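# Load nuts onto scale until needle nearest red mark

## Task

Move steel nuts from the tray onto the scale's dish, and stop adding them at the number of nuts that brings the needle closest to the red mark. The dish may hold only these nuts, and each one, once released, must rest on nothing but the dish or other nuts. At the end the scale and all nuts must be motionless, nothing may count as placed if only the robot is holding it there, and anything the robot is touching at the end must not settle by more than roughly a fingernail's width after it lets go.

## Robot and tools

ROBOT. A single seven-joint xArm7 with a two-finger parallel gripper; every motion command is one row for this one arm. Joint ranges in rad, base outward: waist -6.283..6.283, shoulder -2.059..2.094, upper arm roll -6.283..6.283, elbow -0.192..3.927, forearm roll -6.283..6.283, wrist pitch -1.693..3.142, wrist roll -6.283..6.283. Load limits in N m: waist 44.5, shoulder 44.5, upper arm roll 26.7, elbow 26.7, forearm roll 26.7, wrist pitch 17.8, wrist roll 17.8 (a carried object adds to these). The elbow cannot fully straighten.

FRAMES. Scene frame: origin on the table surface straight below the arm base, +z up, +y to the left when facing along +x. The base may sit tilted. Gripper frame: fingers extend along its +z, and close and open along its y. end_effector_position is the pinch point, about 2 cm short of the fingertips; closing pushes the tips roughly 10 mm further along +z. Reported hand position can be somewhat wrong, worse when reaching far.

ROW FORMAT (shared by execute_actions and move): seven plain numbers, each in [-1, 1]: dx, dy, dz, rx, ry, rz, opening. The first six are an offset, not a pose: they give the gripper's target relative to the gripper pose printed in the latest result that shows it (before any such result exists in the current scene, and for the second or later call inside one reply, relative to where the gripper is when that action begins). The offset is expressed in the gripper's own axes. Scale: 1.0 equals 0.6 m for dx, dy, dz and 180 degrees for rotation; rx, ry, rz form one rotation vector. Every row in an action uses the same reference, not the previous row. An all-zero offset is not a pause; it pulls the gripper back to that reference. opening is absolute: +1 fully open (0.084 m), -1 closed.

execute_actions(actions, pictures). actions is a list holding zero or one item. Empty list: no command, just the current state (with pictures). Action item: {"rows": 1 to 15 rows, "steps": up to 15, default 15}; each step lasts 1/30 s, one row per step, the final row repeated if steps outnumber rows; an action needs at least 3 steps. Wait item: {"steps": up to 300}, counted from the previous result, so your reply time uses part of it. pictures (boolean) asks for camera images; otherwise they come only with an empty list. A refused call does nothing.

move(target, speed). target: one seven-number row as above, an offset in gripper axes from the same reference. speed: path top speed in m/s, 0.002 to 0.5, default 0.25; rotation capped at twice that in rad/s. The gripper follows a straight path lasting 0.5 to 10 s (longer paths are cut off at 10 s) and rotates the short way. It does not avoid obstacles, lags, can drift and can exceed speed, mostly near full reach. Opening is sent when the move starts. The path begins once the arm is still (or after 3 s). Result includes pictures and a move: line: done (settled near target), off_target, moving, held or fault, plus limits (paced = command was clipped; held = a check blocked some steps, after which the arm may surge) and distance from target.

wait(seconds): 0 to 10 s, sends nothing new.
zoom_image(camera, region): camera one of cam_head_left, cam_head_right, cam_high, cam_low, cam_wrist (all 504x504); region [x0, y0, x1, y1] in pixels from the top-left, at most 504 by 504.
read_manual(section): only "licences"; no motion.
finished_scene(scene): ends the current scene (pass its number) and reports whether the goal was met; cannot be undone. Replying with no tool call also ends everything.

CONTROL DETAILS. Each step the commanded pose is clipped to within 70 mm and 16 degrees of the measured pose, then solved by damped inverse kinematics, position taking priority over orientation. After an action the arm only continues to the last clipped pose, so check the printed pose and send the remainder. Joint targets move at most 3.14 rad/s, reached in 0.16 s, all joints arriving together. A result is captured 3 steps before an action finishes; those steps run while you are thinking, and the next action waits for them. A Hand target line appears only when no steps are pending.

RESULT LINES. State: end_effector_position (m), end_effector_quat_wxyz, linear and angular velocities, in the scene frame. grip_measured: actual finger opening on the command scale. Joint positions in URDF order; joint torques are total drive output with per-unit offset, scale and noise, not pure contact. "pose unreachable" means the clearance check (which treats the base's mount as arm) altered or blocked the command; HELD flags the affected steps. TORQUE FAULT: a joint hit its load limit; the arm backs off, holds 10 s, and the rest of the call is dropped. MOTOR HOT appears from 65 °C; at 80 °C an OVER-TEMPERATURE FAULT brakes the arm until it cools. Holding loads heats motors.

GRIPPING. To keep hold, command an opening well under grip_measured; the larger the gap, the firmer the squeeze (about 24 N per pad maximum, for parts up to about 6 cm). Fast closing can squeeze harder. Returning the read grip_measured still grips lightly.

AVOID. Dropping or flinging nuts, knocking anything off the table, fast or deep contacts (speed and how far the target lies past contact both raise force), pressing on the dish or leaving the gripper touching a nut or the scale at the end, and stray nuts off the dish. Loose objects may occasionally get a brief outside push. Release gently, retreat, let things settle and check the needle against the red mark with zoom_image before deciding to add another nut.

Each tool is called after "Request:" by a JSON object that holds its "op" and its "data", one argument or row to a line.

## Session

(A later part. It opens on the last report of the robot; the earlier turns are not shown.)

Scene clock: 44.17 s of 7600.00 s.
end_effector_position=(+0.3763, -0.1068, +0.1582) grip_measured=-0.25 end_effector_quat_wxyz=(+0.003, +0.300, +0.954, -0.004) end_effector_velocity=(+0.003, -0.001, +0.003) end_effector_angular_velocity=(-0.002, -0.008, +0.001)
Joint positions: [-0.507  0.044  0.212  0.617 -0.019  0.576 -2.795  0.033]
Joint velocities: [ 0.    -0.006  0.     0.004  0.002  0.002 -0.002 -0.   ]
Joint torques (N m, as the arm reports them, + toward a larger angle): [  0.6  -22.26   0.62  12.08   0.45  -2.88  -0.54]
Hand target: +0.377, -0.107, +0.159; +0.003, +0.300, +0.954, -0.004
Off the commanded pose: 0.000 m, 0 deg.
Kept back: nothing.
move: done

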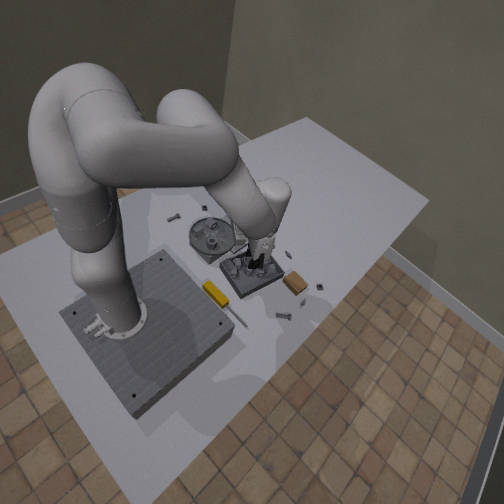

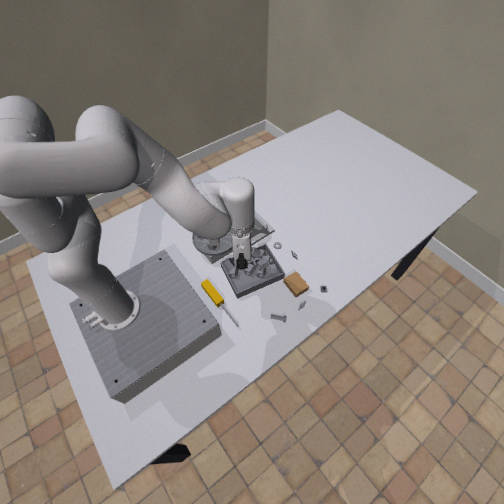

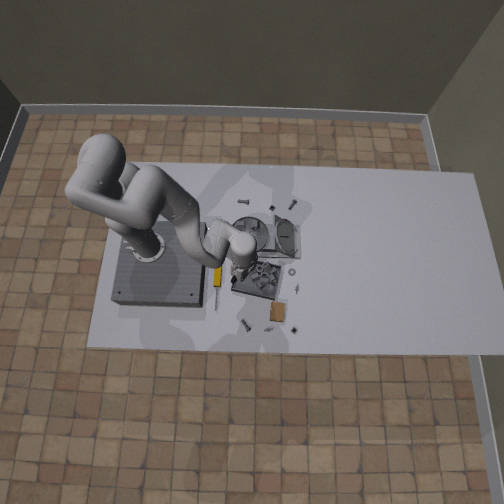

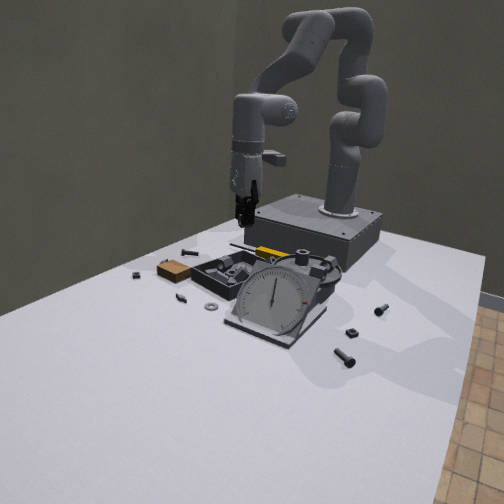

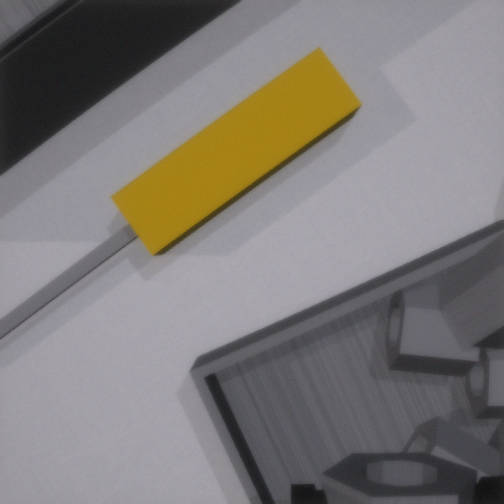

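Request:
{"op": "move", "data": {
  "target": [0.095,0.263,0,0,0,0.306,-0.6],
  "speed": 0.2
}}

Request:
{"op": "move", "data": {
  "target": [0,0,0.098,0,0,0,-0.6],
  "speed": 0.06
}}

Request:
{"op": "move", "data": {
  "target": [0,0,0,0,0,0,0.0]
}}

Request:
{"op": "move", "data": {
  "target": [0,0,-0.1,0,0,0,0.1],
  "speed": 0.15
}}

Request:
{"op": "move", "data": {
  "target": [-0.32,0,-0.1,0,0,0,0.1],
  "speed": 0.25
}}

Scene clock: 47.23 s of 7600.00 s.
end_effector_position=(+0.4196, +0.0559, +0.1571) grip_measured=-0.25 end_effector_quat_wxyz=(+0.003, +0.707, +0.707, -0.001) end_effector_velocity=(+0.000, +0.002, +0.000) end_effector_angular_velocity=(-0.002, +0.000, -0.006)
Joint positions: [-0.227  0.14   0.337  0.733 -0.077  0.604 -1.384  0.033]
Joint velocities: [ 0.003  0.001  0.001  0.002 -0.003  0.002  0.013 -0.   ]
Joint torques (N m, as the arm reports them, + toward a larger angle): [  0.15 -24.86   1.77  12.18   0.67  -2.87  -0.62]
Hand target: +0.420, +0.056, +0.157; +0.003, +0.707, +0.707, -0.001
Off the commanded pose: 0.001 m, 0 deg.
Kept back: nothing.
move: done

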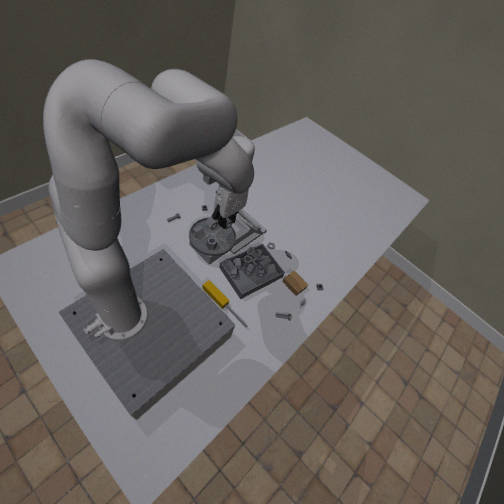

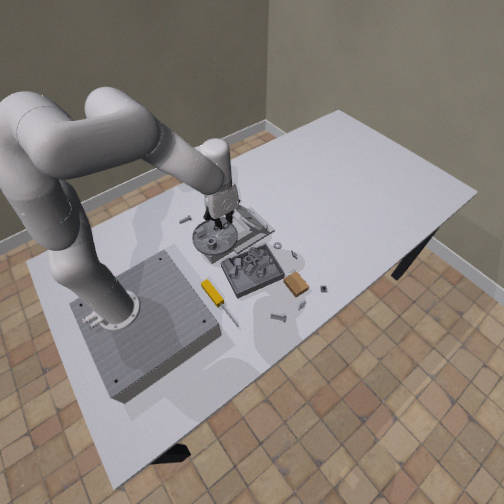

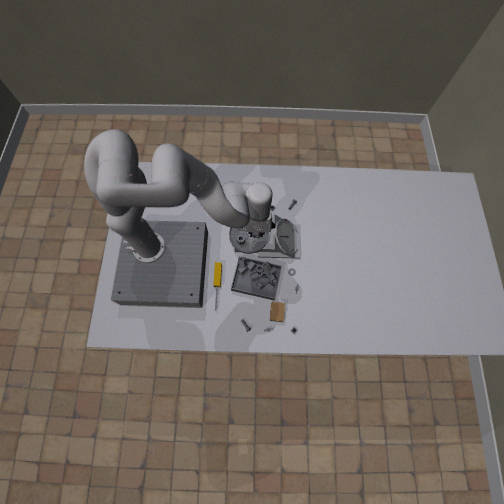

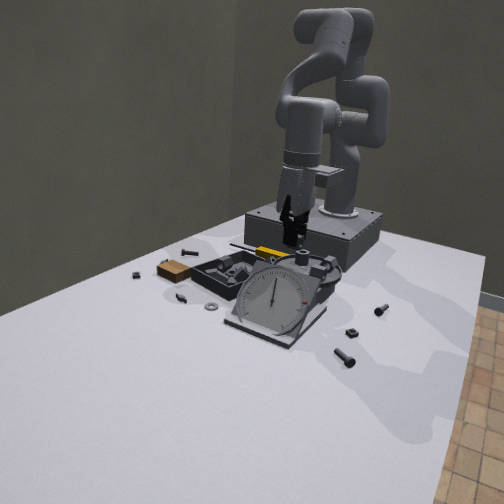

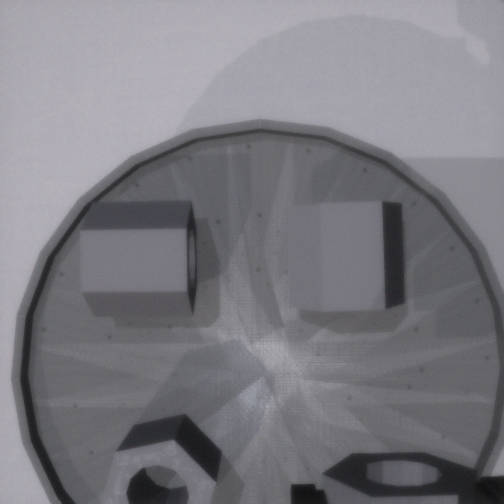

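Scene clock: 48.57 s of 7600.00 s.
end_effector_position=(+0.4199, +0.0556, +0.0985) grip_measured=-0.25 end_effector_quat_wxyz=(+0.003, +0.707, +0.707, -0.001) end_effector_velocity=(+0.001, -0.000, -0.001) end_effector_angular_velocity=(-0.001, -0.002, +0.000)
Joint positions: [-0.196  0.307  0.287  0.725 -0.197  0.439 -1.297  0.033]
Joint velocities: [ 0.001  0.004 -0.003  0.001 -0.005 -0.004  0.004 -0.   ]
Joint torques (N m, as the arm reports them, + toward a larger angle): [  0.24 -27.38   2.54  10.55   0.61  -2.95  -0.68]
Hand target: +0.420, +0.056, +0.098; +0.003, +0.707, +0.707, -0.001
Off the commanded pose: 0.000 m, 0 deg.
Kept back: nothing.
move: done

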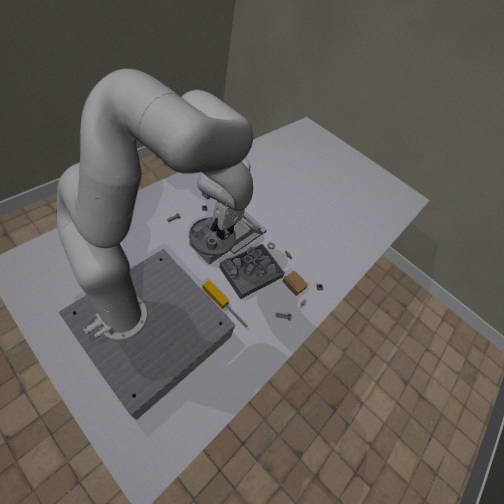

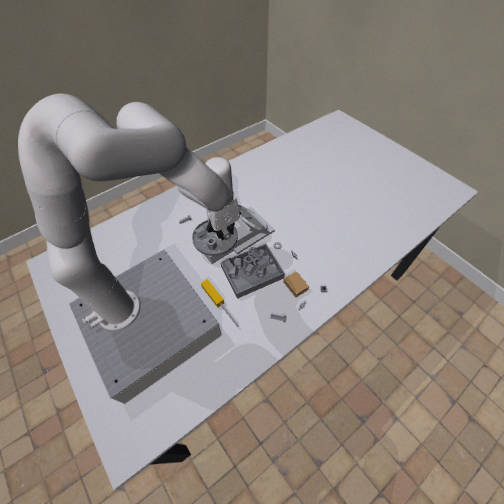

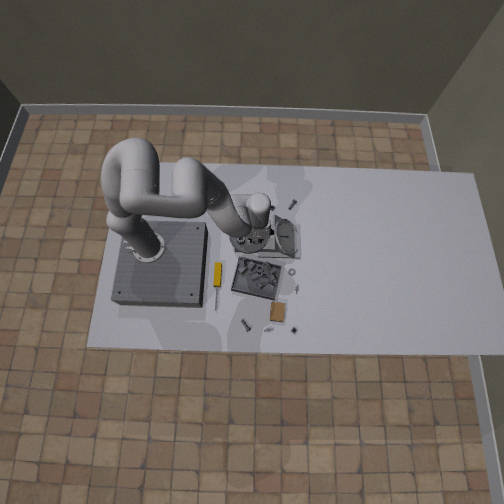

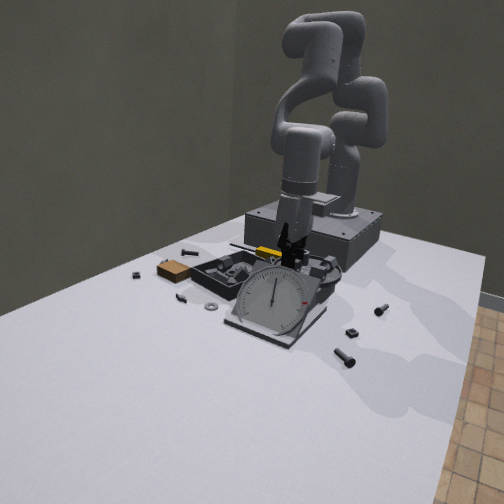

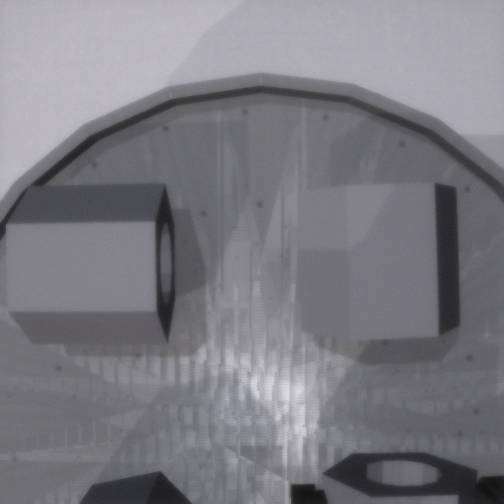

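Scene clock: 49.07 s of 7600.00 s.
end_effector_position=(+0.4199, +0.0556, +0.0986) grip_measured=-0.01 end_effector_quat_wxyz=(+0.003, +0.707, +0.707, -0.001) end_effector_velocity=(-0.000, -0.000, -0.000) end_effector_angular_velocity=(-0.001, +0.002, +0.002)
Joint positions: [-0.196  0.307  0.287  0.726 -0.197  0.439 -1.297  0.044]
Joint velocities: [ 0.    -0.     0.    -0.    -0.001  0.002 -0.001 -0.   ]
Joint torques (N m, as the arm reports them, + toward a larger angle): [  0.35 -26.61   2.42  10.52   0.61  -2.7   -0.69]
Hand target: +0.420, +0.056, +0.099; +0.003, +0.707, +0.707, -0.001
Off the commanded pose: 0.000 m, 0 deg.
Kept back: nothing.
move: done

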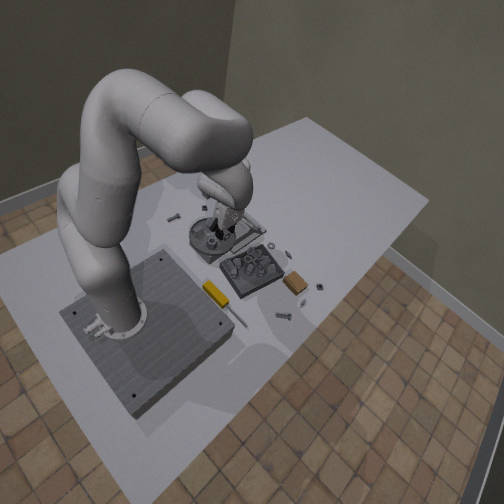

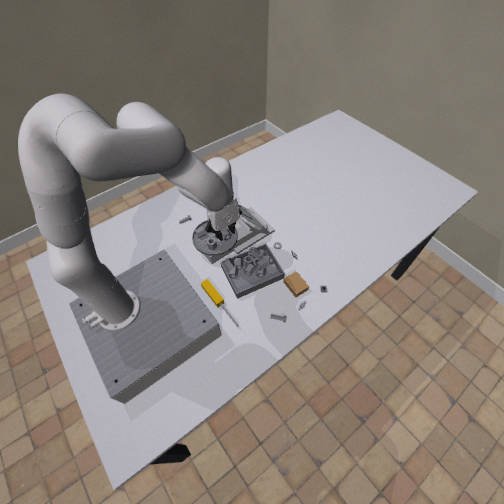

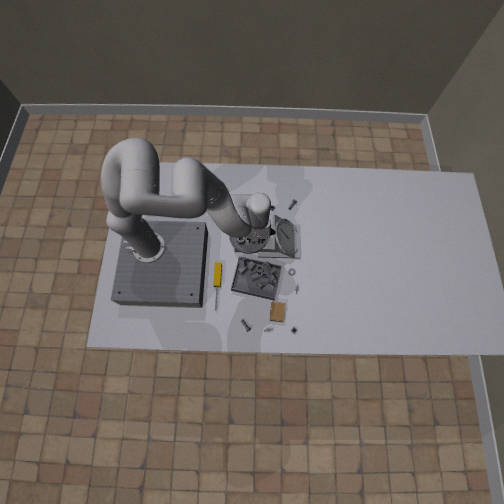

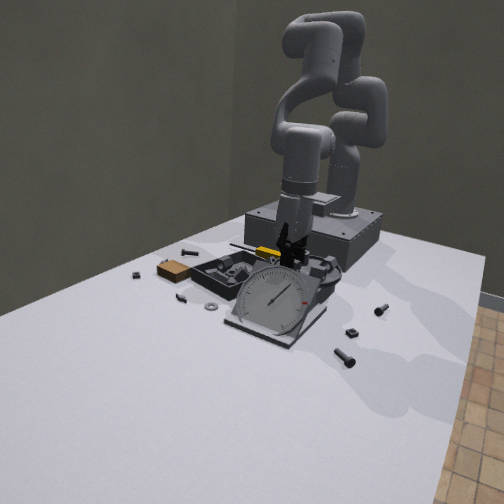

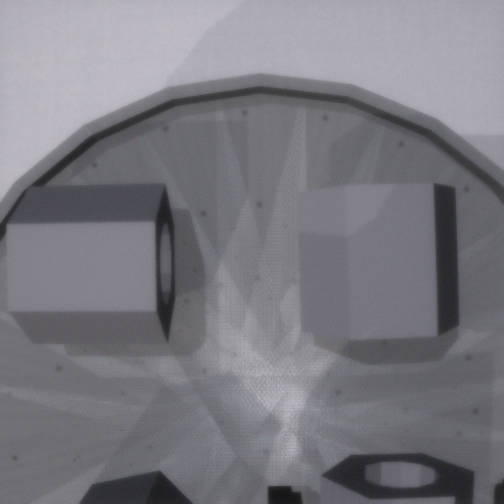

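Scene clock: 49.93 s of 7600.00 s.
end_effector_position=(+0.4195, +0.0559, +0.1582) grip_measured=+0.09 end_effector_quat_wxyz=(+0.003, +0.707, +0.707, -0.001) end_effector_velocity=(+0.002, +0.001, +0.003) end_effector_angular_velocity=(+0.001, -0.004, +0.002)
Joint positions: [-0.227  0.137  0.337  0.733 -0.075  0.607 -1.386  0.048]
Joint velocities: [ 0.001 -0.005  0.002  0.004  0.004  0.004 -0.003 -0.   ]
Joint torques (N m, as the arm reports them, + toward a larger angle): [  0.48 -24.06   1.48  11.85   0.63  -2.88  -0.59]
Hand target: +0.420, +0.056, +0.159; +0.003, +0.707, +0.707, -0.001
Off the commanded pose: 0.000 m, 0 deg.
Kept back: nothing.
move: done

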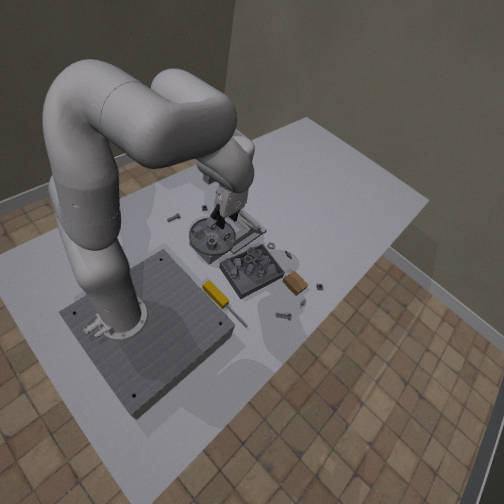

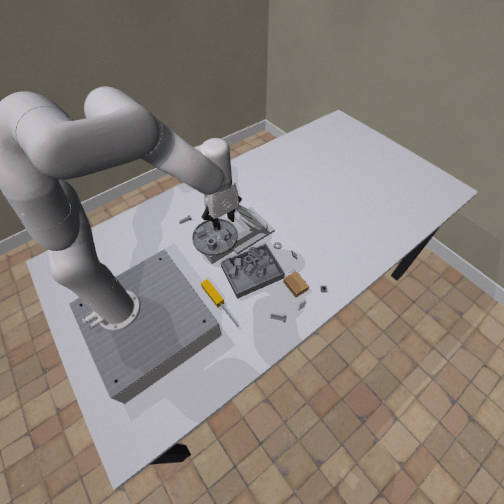

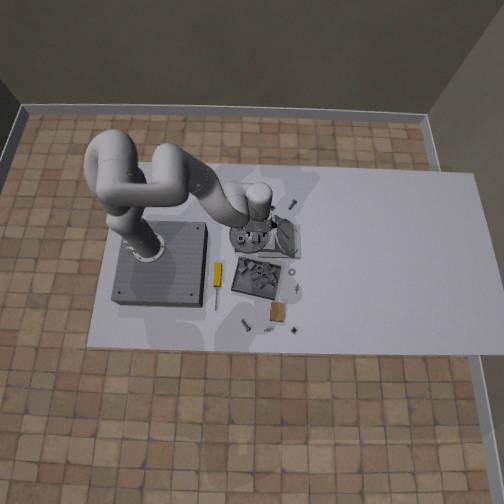

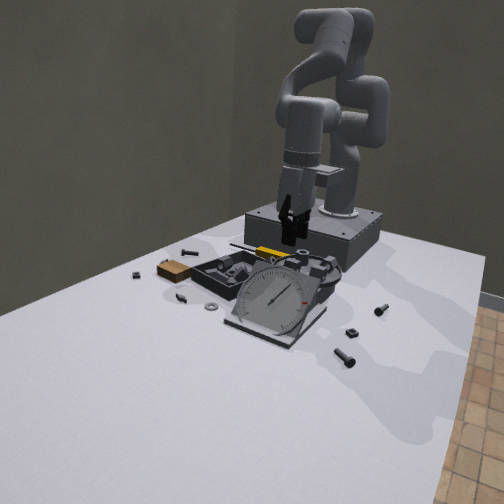

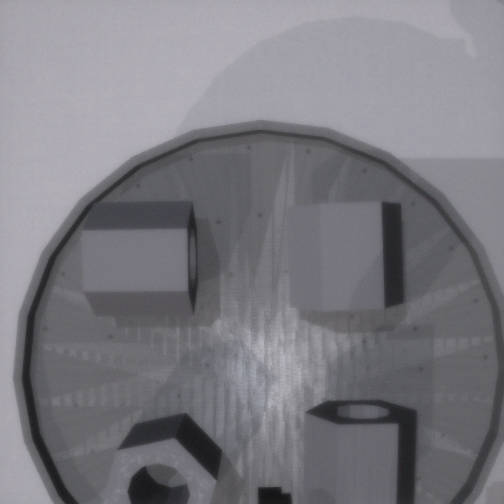

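Scene clock: 51.17 s of 7600.00 s.
end_effector_position=(+0.4197, -0.1352, +0.2191) grip_measured=+0.09 end_effector_quat_wxyz=(+0.003, +0.706, +0.708, -0.002) end_effector_velocity=(+0.001, -0.006, +0.003) end_effector_angular_velocity=(+0.000, -0.001, -0.000)
Joint positions: [-0.472  0.053  0.144  0.847 -0.012  0.798 -1.876  0.048]
Joint velocities: [-0.007  0.002 -0.005  0.01   0.001  0.008 -0.012 -0.   ]
Joint torques (N m, as the arm reports them, + toward a larger angle): [  0.   -25.01   0.28  13.46   0.41  -2.76  -0.59]
Hand target: +0.420, -0.137, +0.220; +0.004, +0.707, +0.707, -0.002
Off the commanded pose: 0.001 m, 0 deg.
Kept back: nothing.
move: done

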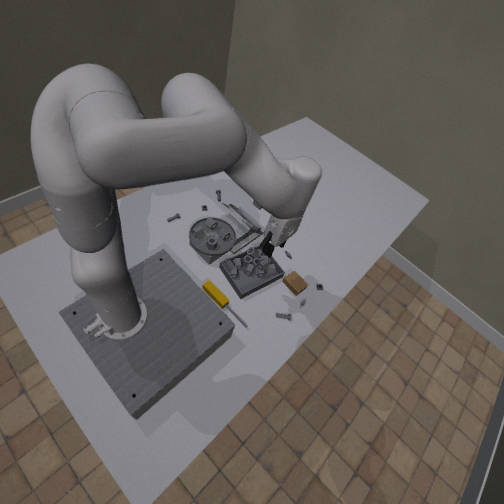

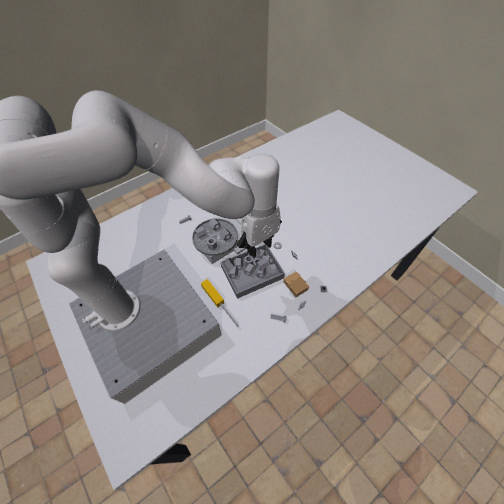

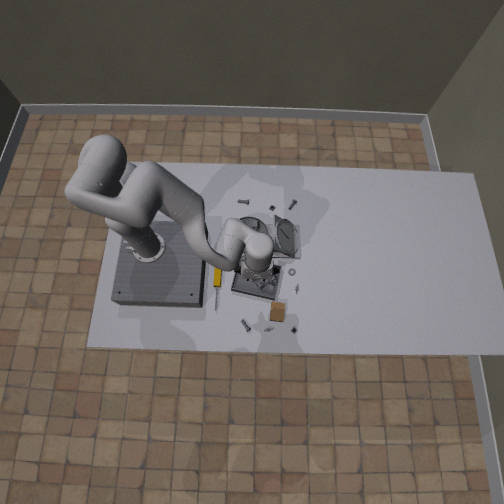

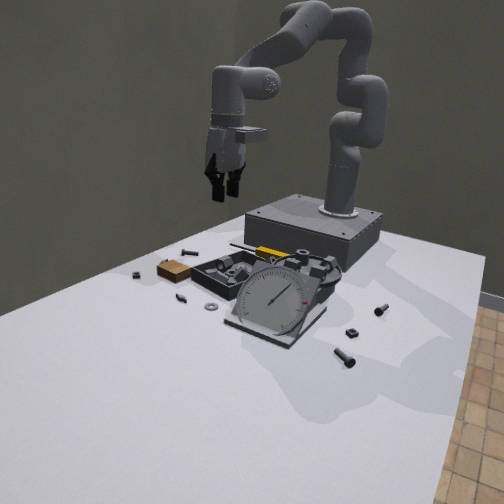

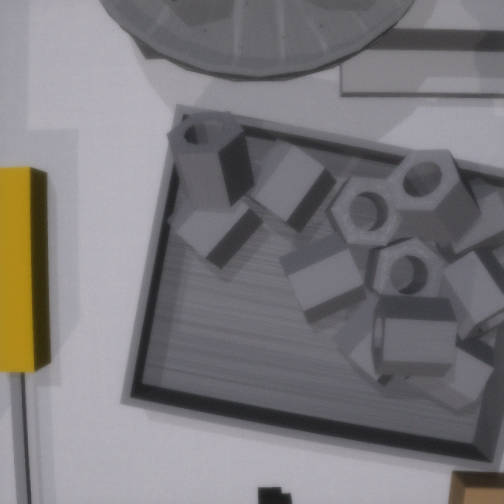

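Request:
{"op": "move", "data": {
  "target": [0.05,0.064,0.2,0,0,0,0.12],
  "speed": 0.12
}}

Scene clock: 52.90 s of 7600.00 s.
end_effector_position=(+0.4581, -0.1060, +0.0990) grip_measured=+0.11 end_effector_quat_wxyz=(+0.004, +0.707, +0.708, -0.002) end_effector_velocity=(-0.002, +0.001, -0.003) end_effector_angular_velocity=(+0.002, +0.006, +0.001)
Joint positions: [-0.395  0.407  0.144  0.902 -0.119  0.504 -1.714  0.049]
Joint velocities: [ 0.002  0.005 -0.    -0.001 -0.001  0.001  0.001 -0.   ]
Joint torques (N m, as the arm reports them, + toward a larger angle): [ -0.02 -30.71   1.7   11.09   0.44  -2.9   -0.56]
Hand target: +0.458, -0.106, +0.099; +0.003, +0.706, +0.708, -0.002
Off the commanded pose: 0.000 m, 0 deg.
Kept back: nothing.
move: done

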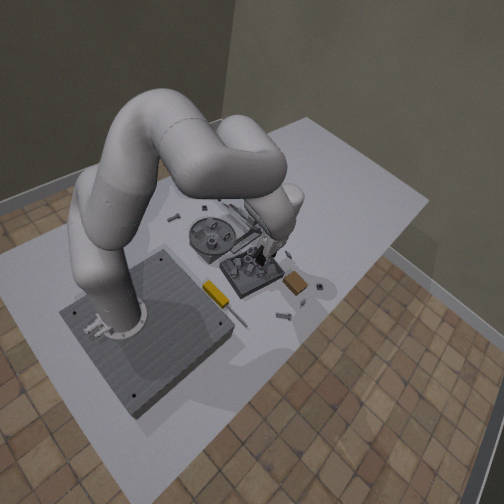

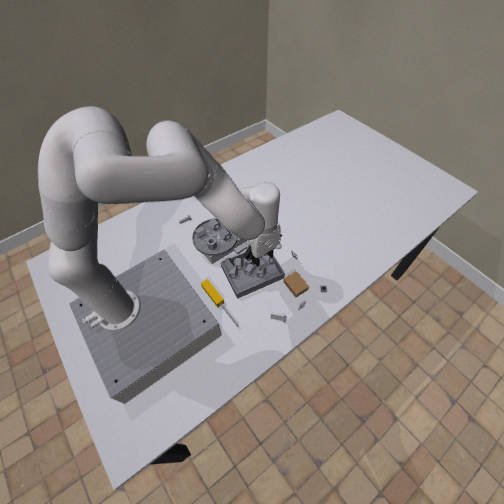

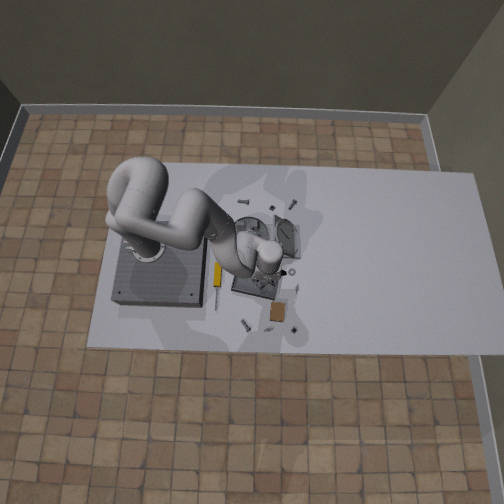

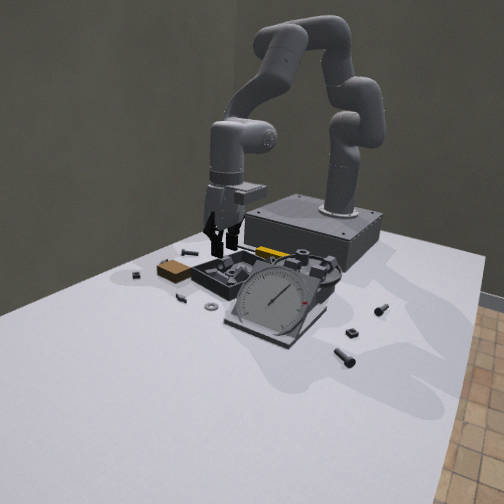

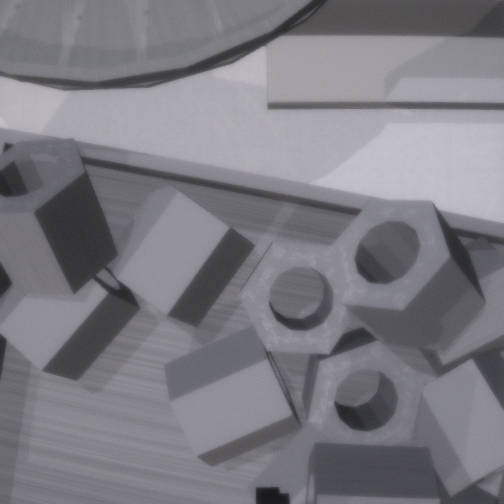

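Request:
{"op": "move", "data": {
  "target": [0,0,0.058,0,0,0,0.12],
  "speed": 0.03
}}

Request:
{"op": "move", "data": {
  "target": [0,0,0,0,0,0,-0.6]
}}

Request:
{"op": "move", "data": {
  "target": [0,-0.05,-0.17,0,0,0,-0.6],
  "speed": 0.12
}}

Scene clock: 54.57 s of 7600.00 s.
end_effector_position=(+0.4582, -0.1064, +0.0644) grip_measured=+0.11 end_effector_quat_wxyz=(+0.004, +0.707, +0.708, -0.002) end_effector_velocity=(-0.001, +0.000, -0.002) end_effector_angular_velocity=(+0.000, +0.002, +0.000)
Joint positions: [-0.379  0.5    0.123  0.913 -0.145  0.422 -1.695  0.049]
Joint velocities: [ 0.001  0.003 -0.001 -0.001 -0.    -0.002  0.     0.   ]
Joint torques (N m, as the arm reports them, + toward a larger angle): [  0.35 -31.49   2.01  10.31   0.66  -2.9   -0.64]
Hand target: +0.458, -0.106, +0.064; +0.004, +0.707, +0.708, -0.002
Off the commanded pose: 0.000 m, 0 deg.
Kept back: nothing.
move: done

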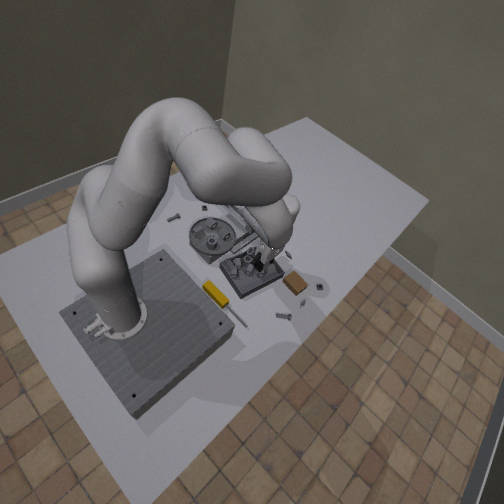

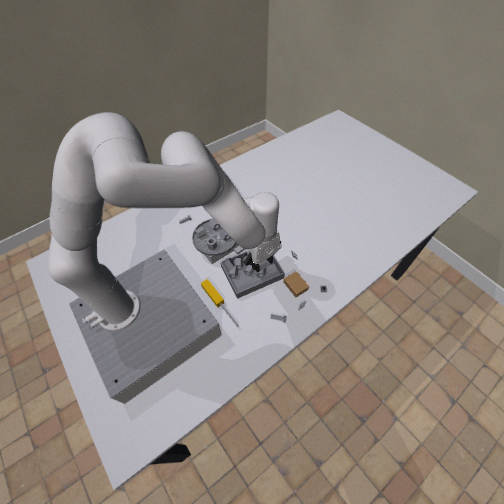

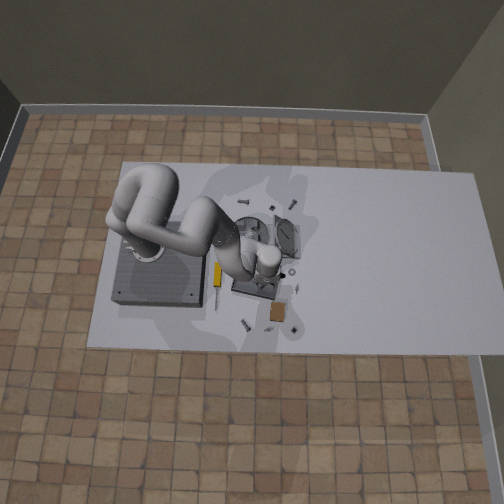

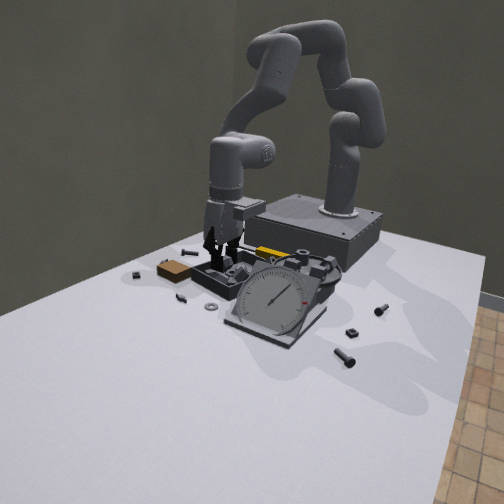

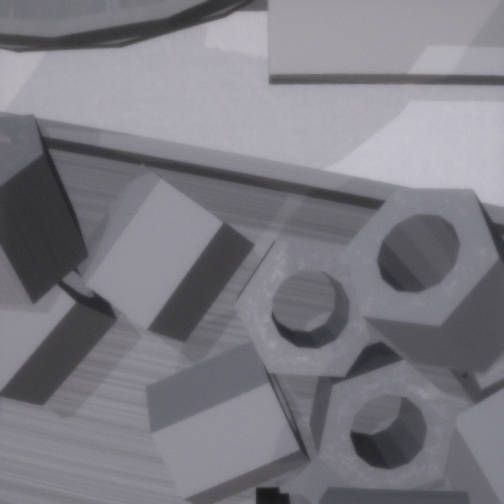

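Scene clock: 55.07 s of 7600.00 s.
end_effector_position=(+0.4583, -0.1064, +0.0645) grip_measured=-0.33 end_effector_quat_wxyz=(+0.004, +0.707, +0.708, -0.002) end_effector_velocity=(+0.000, +0.000, +0.000) end_effector_angular_velocity=(+0.000, -0.001, -0.000)
Joint positions: [-0.379  0.5    0.123  0.913 -0.145  0.422 -1.695  0.03 ]
Joint velocities: [ 0.     0.     0.     0.     0.001 -0.001  0.    -0.   ]
Joint torques (N m, as the arm reports them, + toward a larger angle): [  0.18 -31.37   1.55  10.15   0.4   -2.63  -0.66]
Hand target: +0.458, -0.106, +0.064; +0.004, +0.707, +0.708, -0.002
Off the commanded pose: 0.000 m, 0 deg.
Kept back: nothing.
move: done

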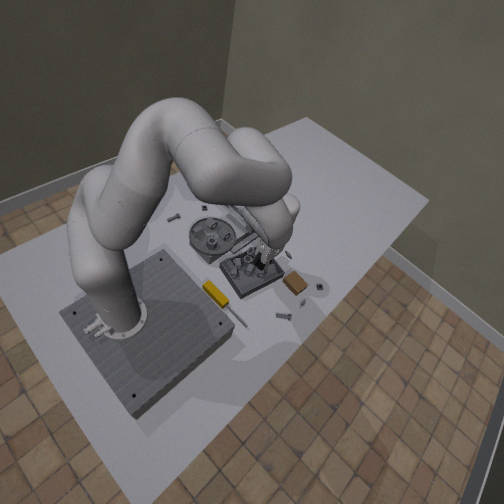

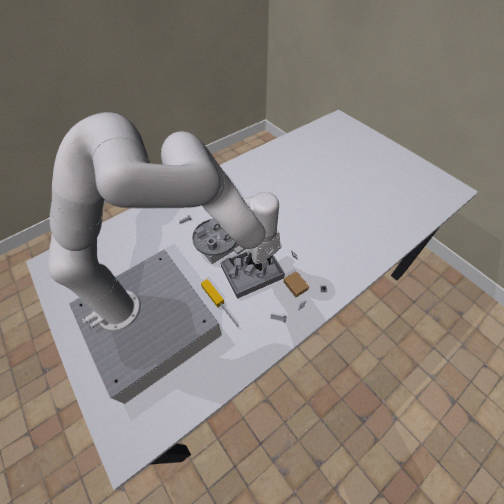

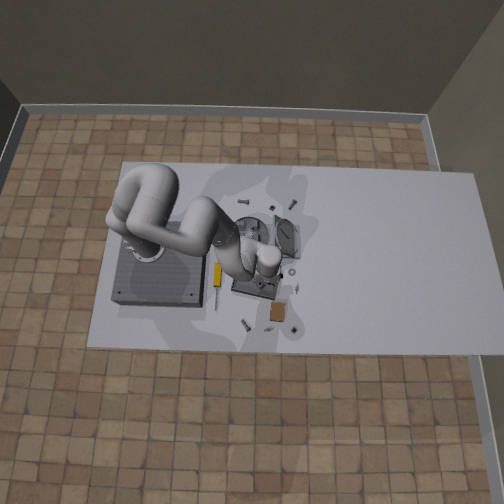

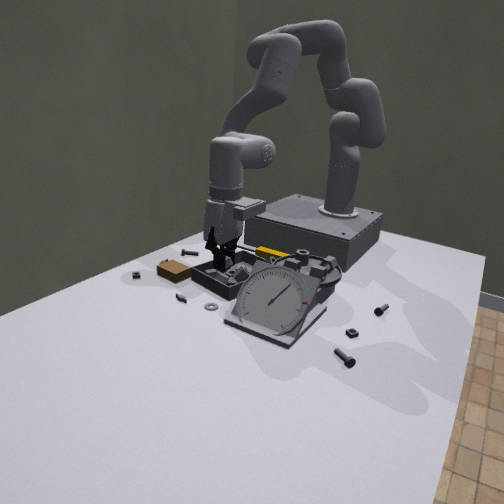

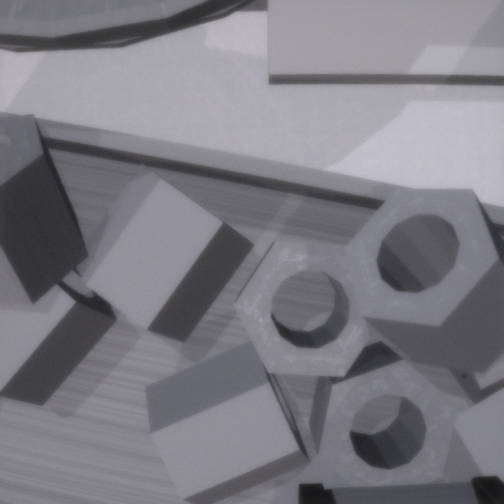

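Scene clock: 56.40 s of 7600.00 s.
end_effector_position=(+0.4280, -0.1057, +0.1662) grip_measured=-0.33 end_effector_quat_wxyz=(+0.003, +0.707, +0.708, -0.002) end_effector_velocity=(+0.001, -0.000, +0.003) end_effector_angular_velocity=(-0.000, -0.004, -0.001)
Joint positions: [-0.429  0.164  0.169  0.803 -0.047  0.645 -1.781  0.03 ]
Joint velocities: [ 0.    -0.005 -0.     0.002  0.003  0.003 -0.001  0.   ]
Joint torques (N m, as the arm reports them, + toward a larger angle): [  0.34 -26.68   0.92  12.54   0.5   -2.87  -0.65]
Hand target: +0.428, -0.106, +0.167; +0.004, +0.707, +0.708, -0.002
Off the commanded pose: 0.000 m, 0 deg.
Kept back: nothing.
move: done

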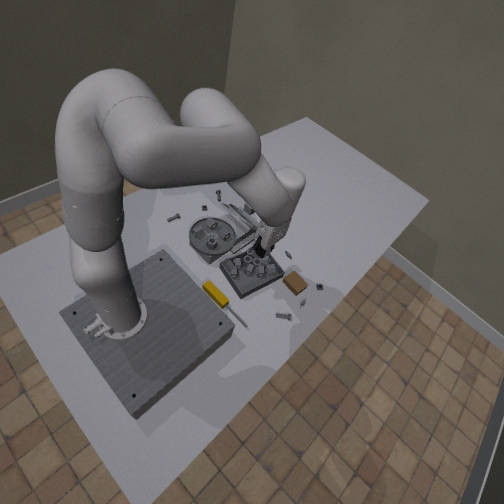

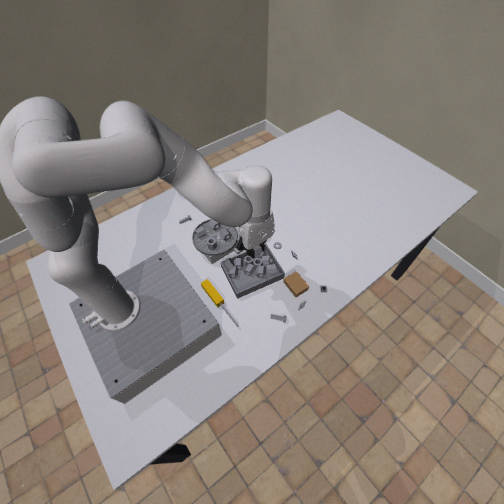

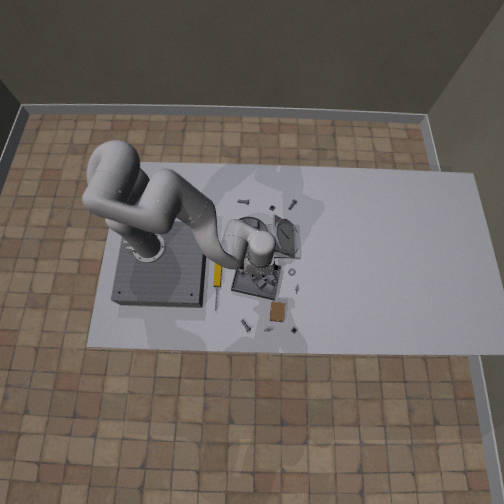

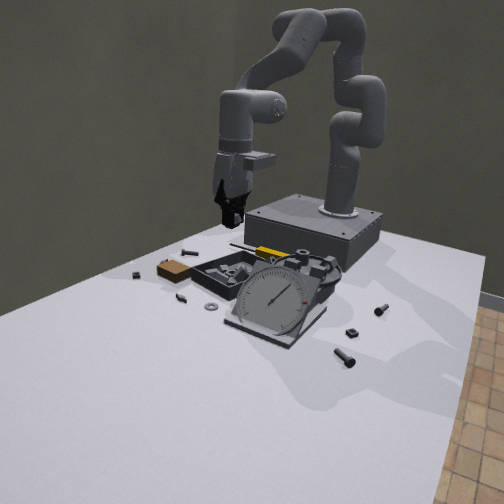

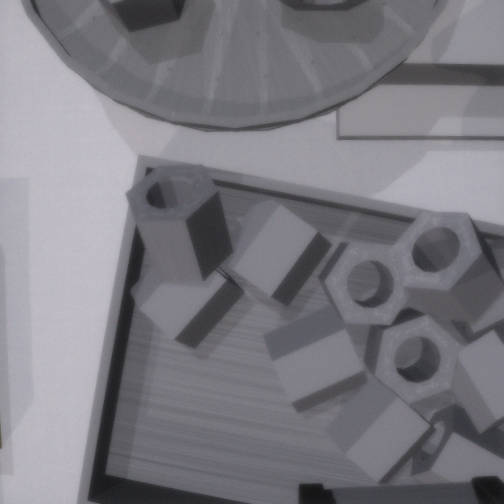

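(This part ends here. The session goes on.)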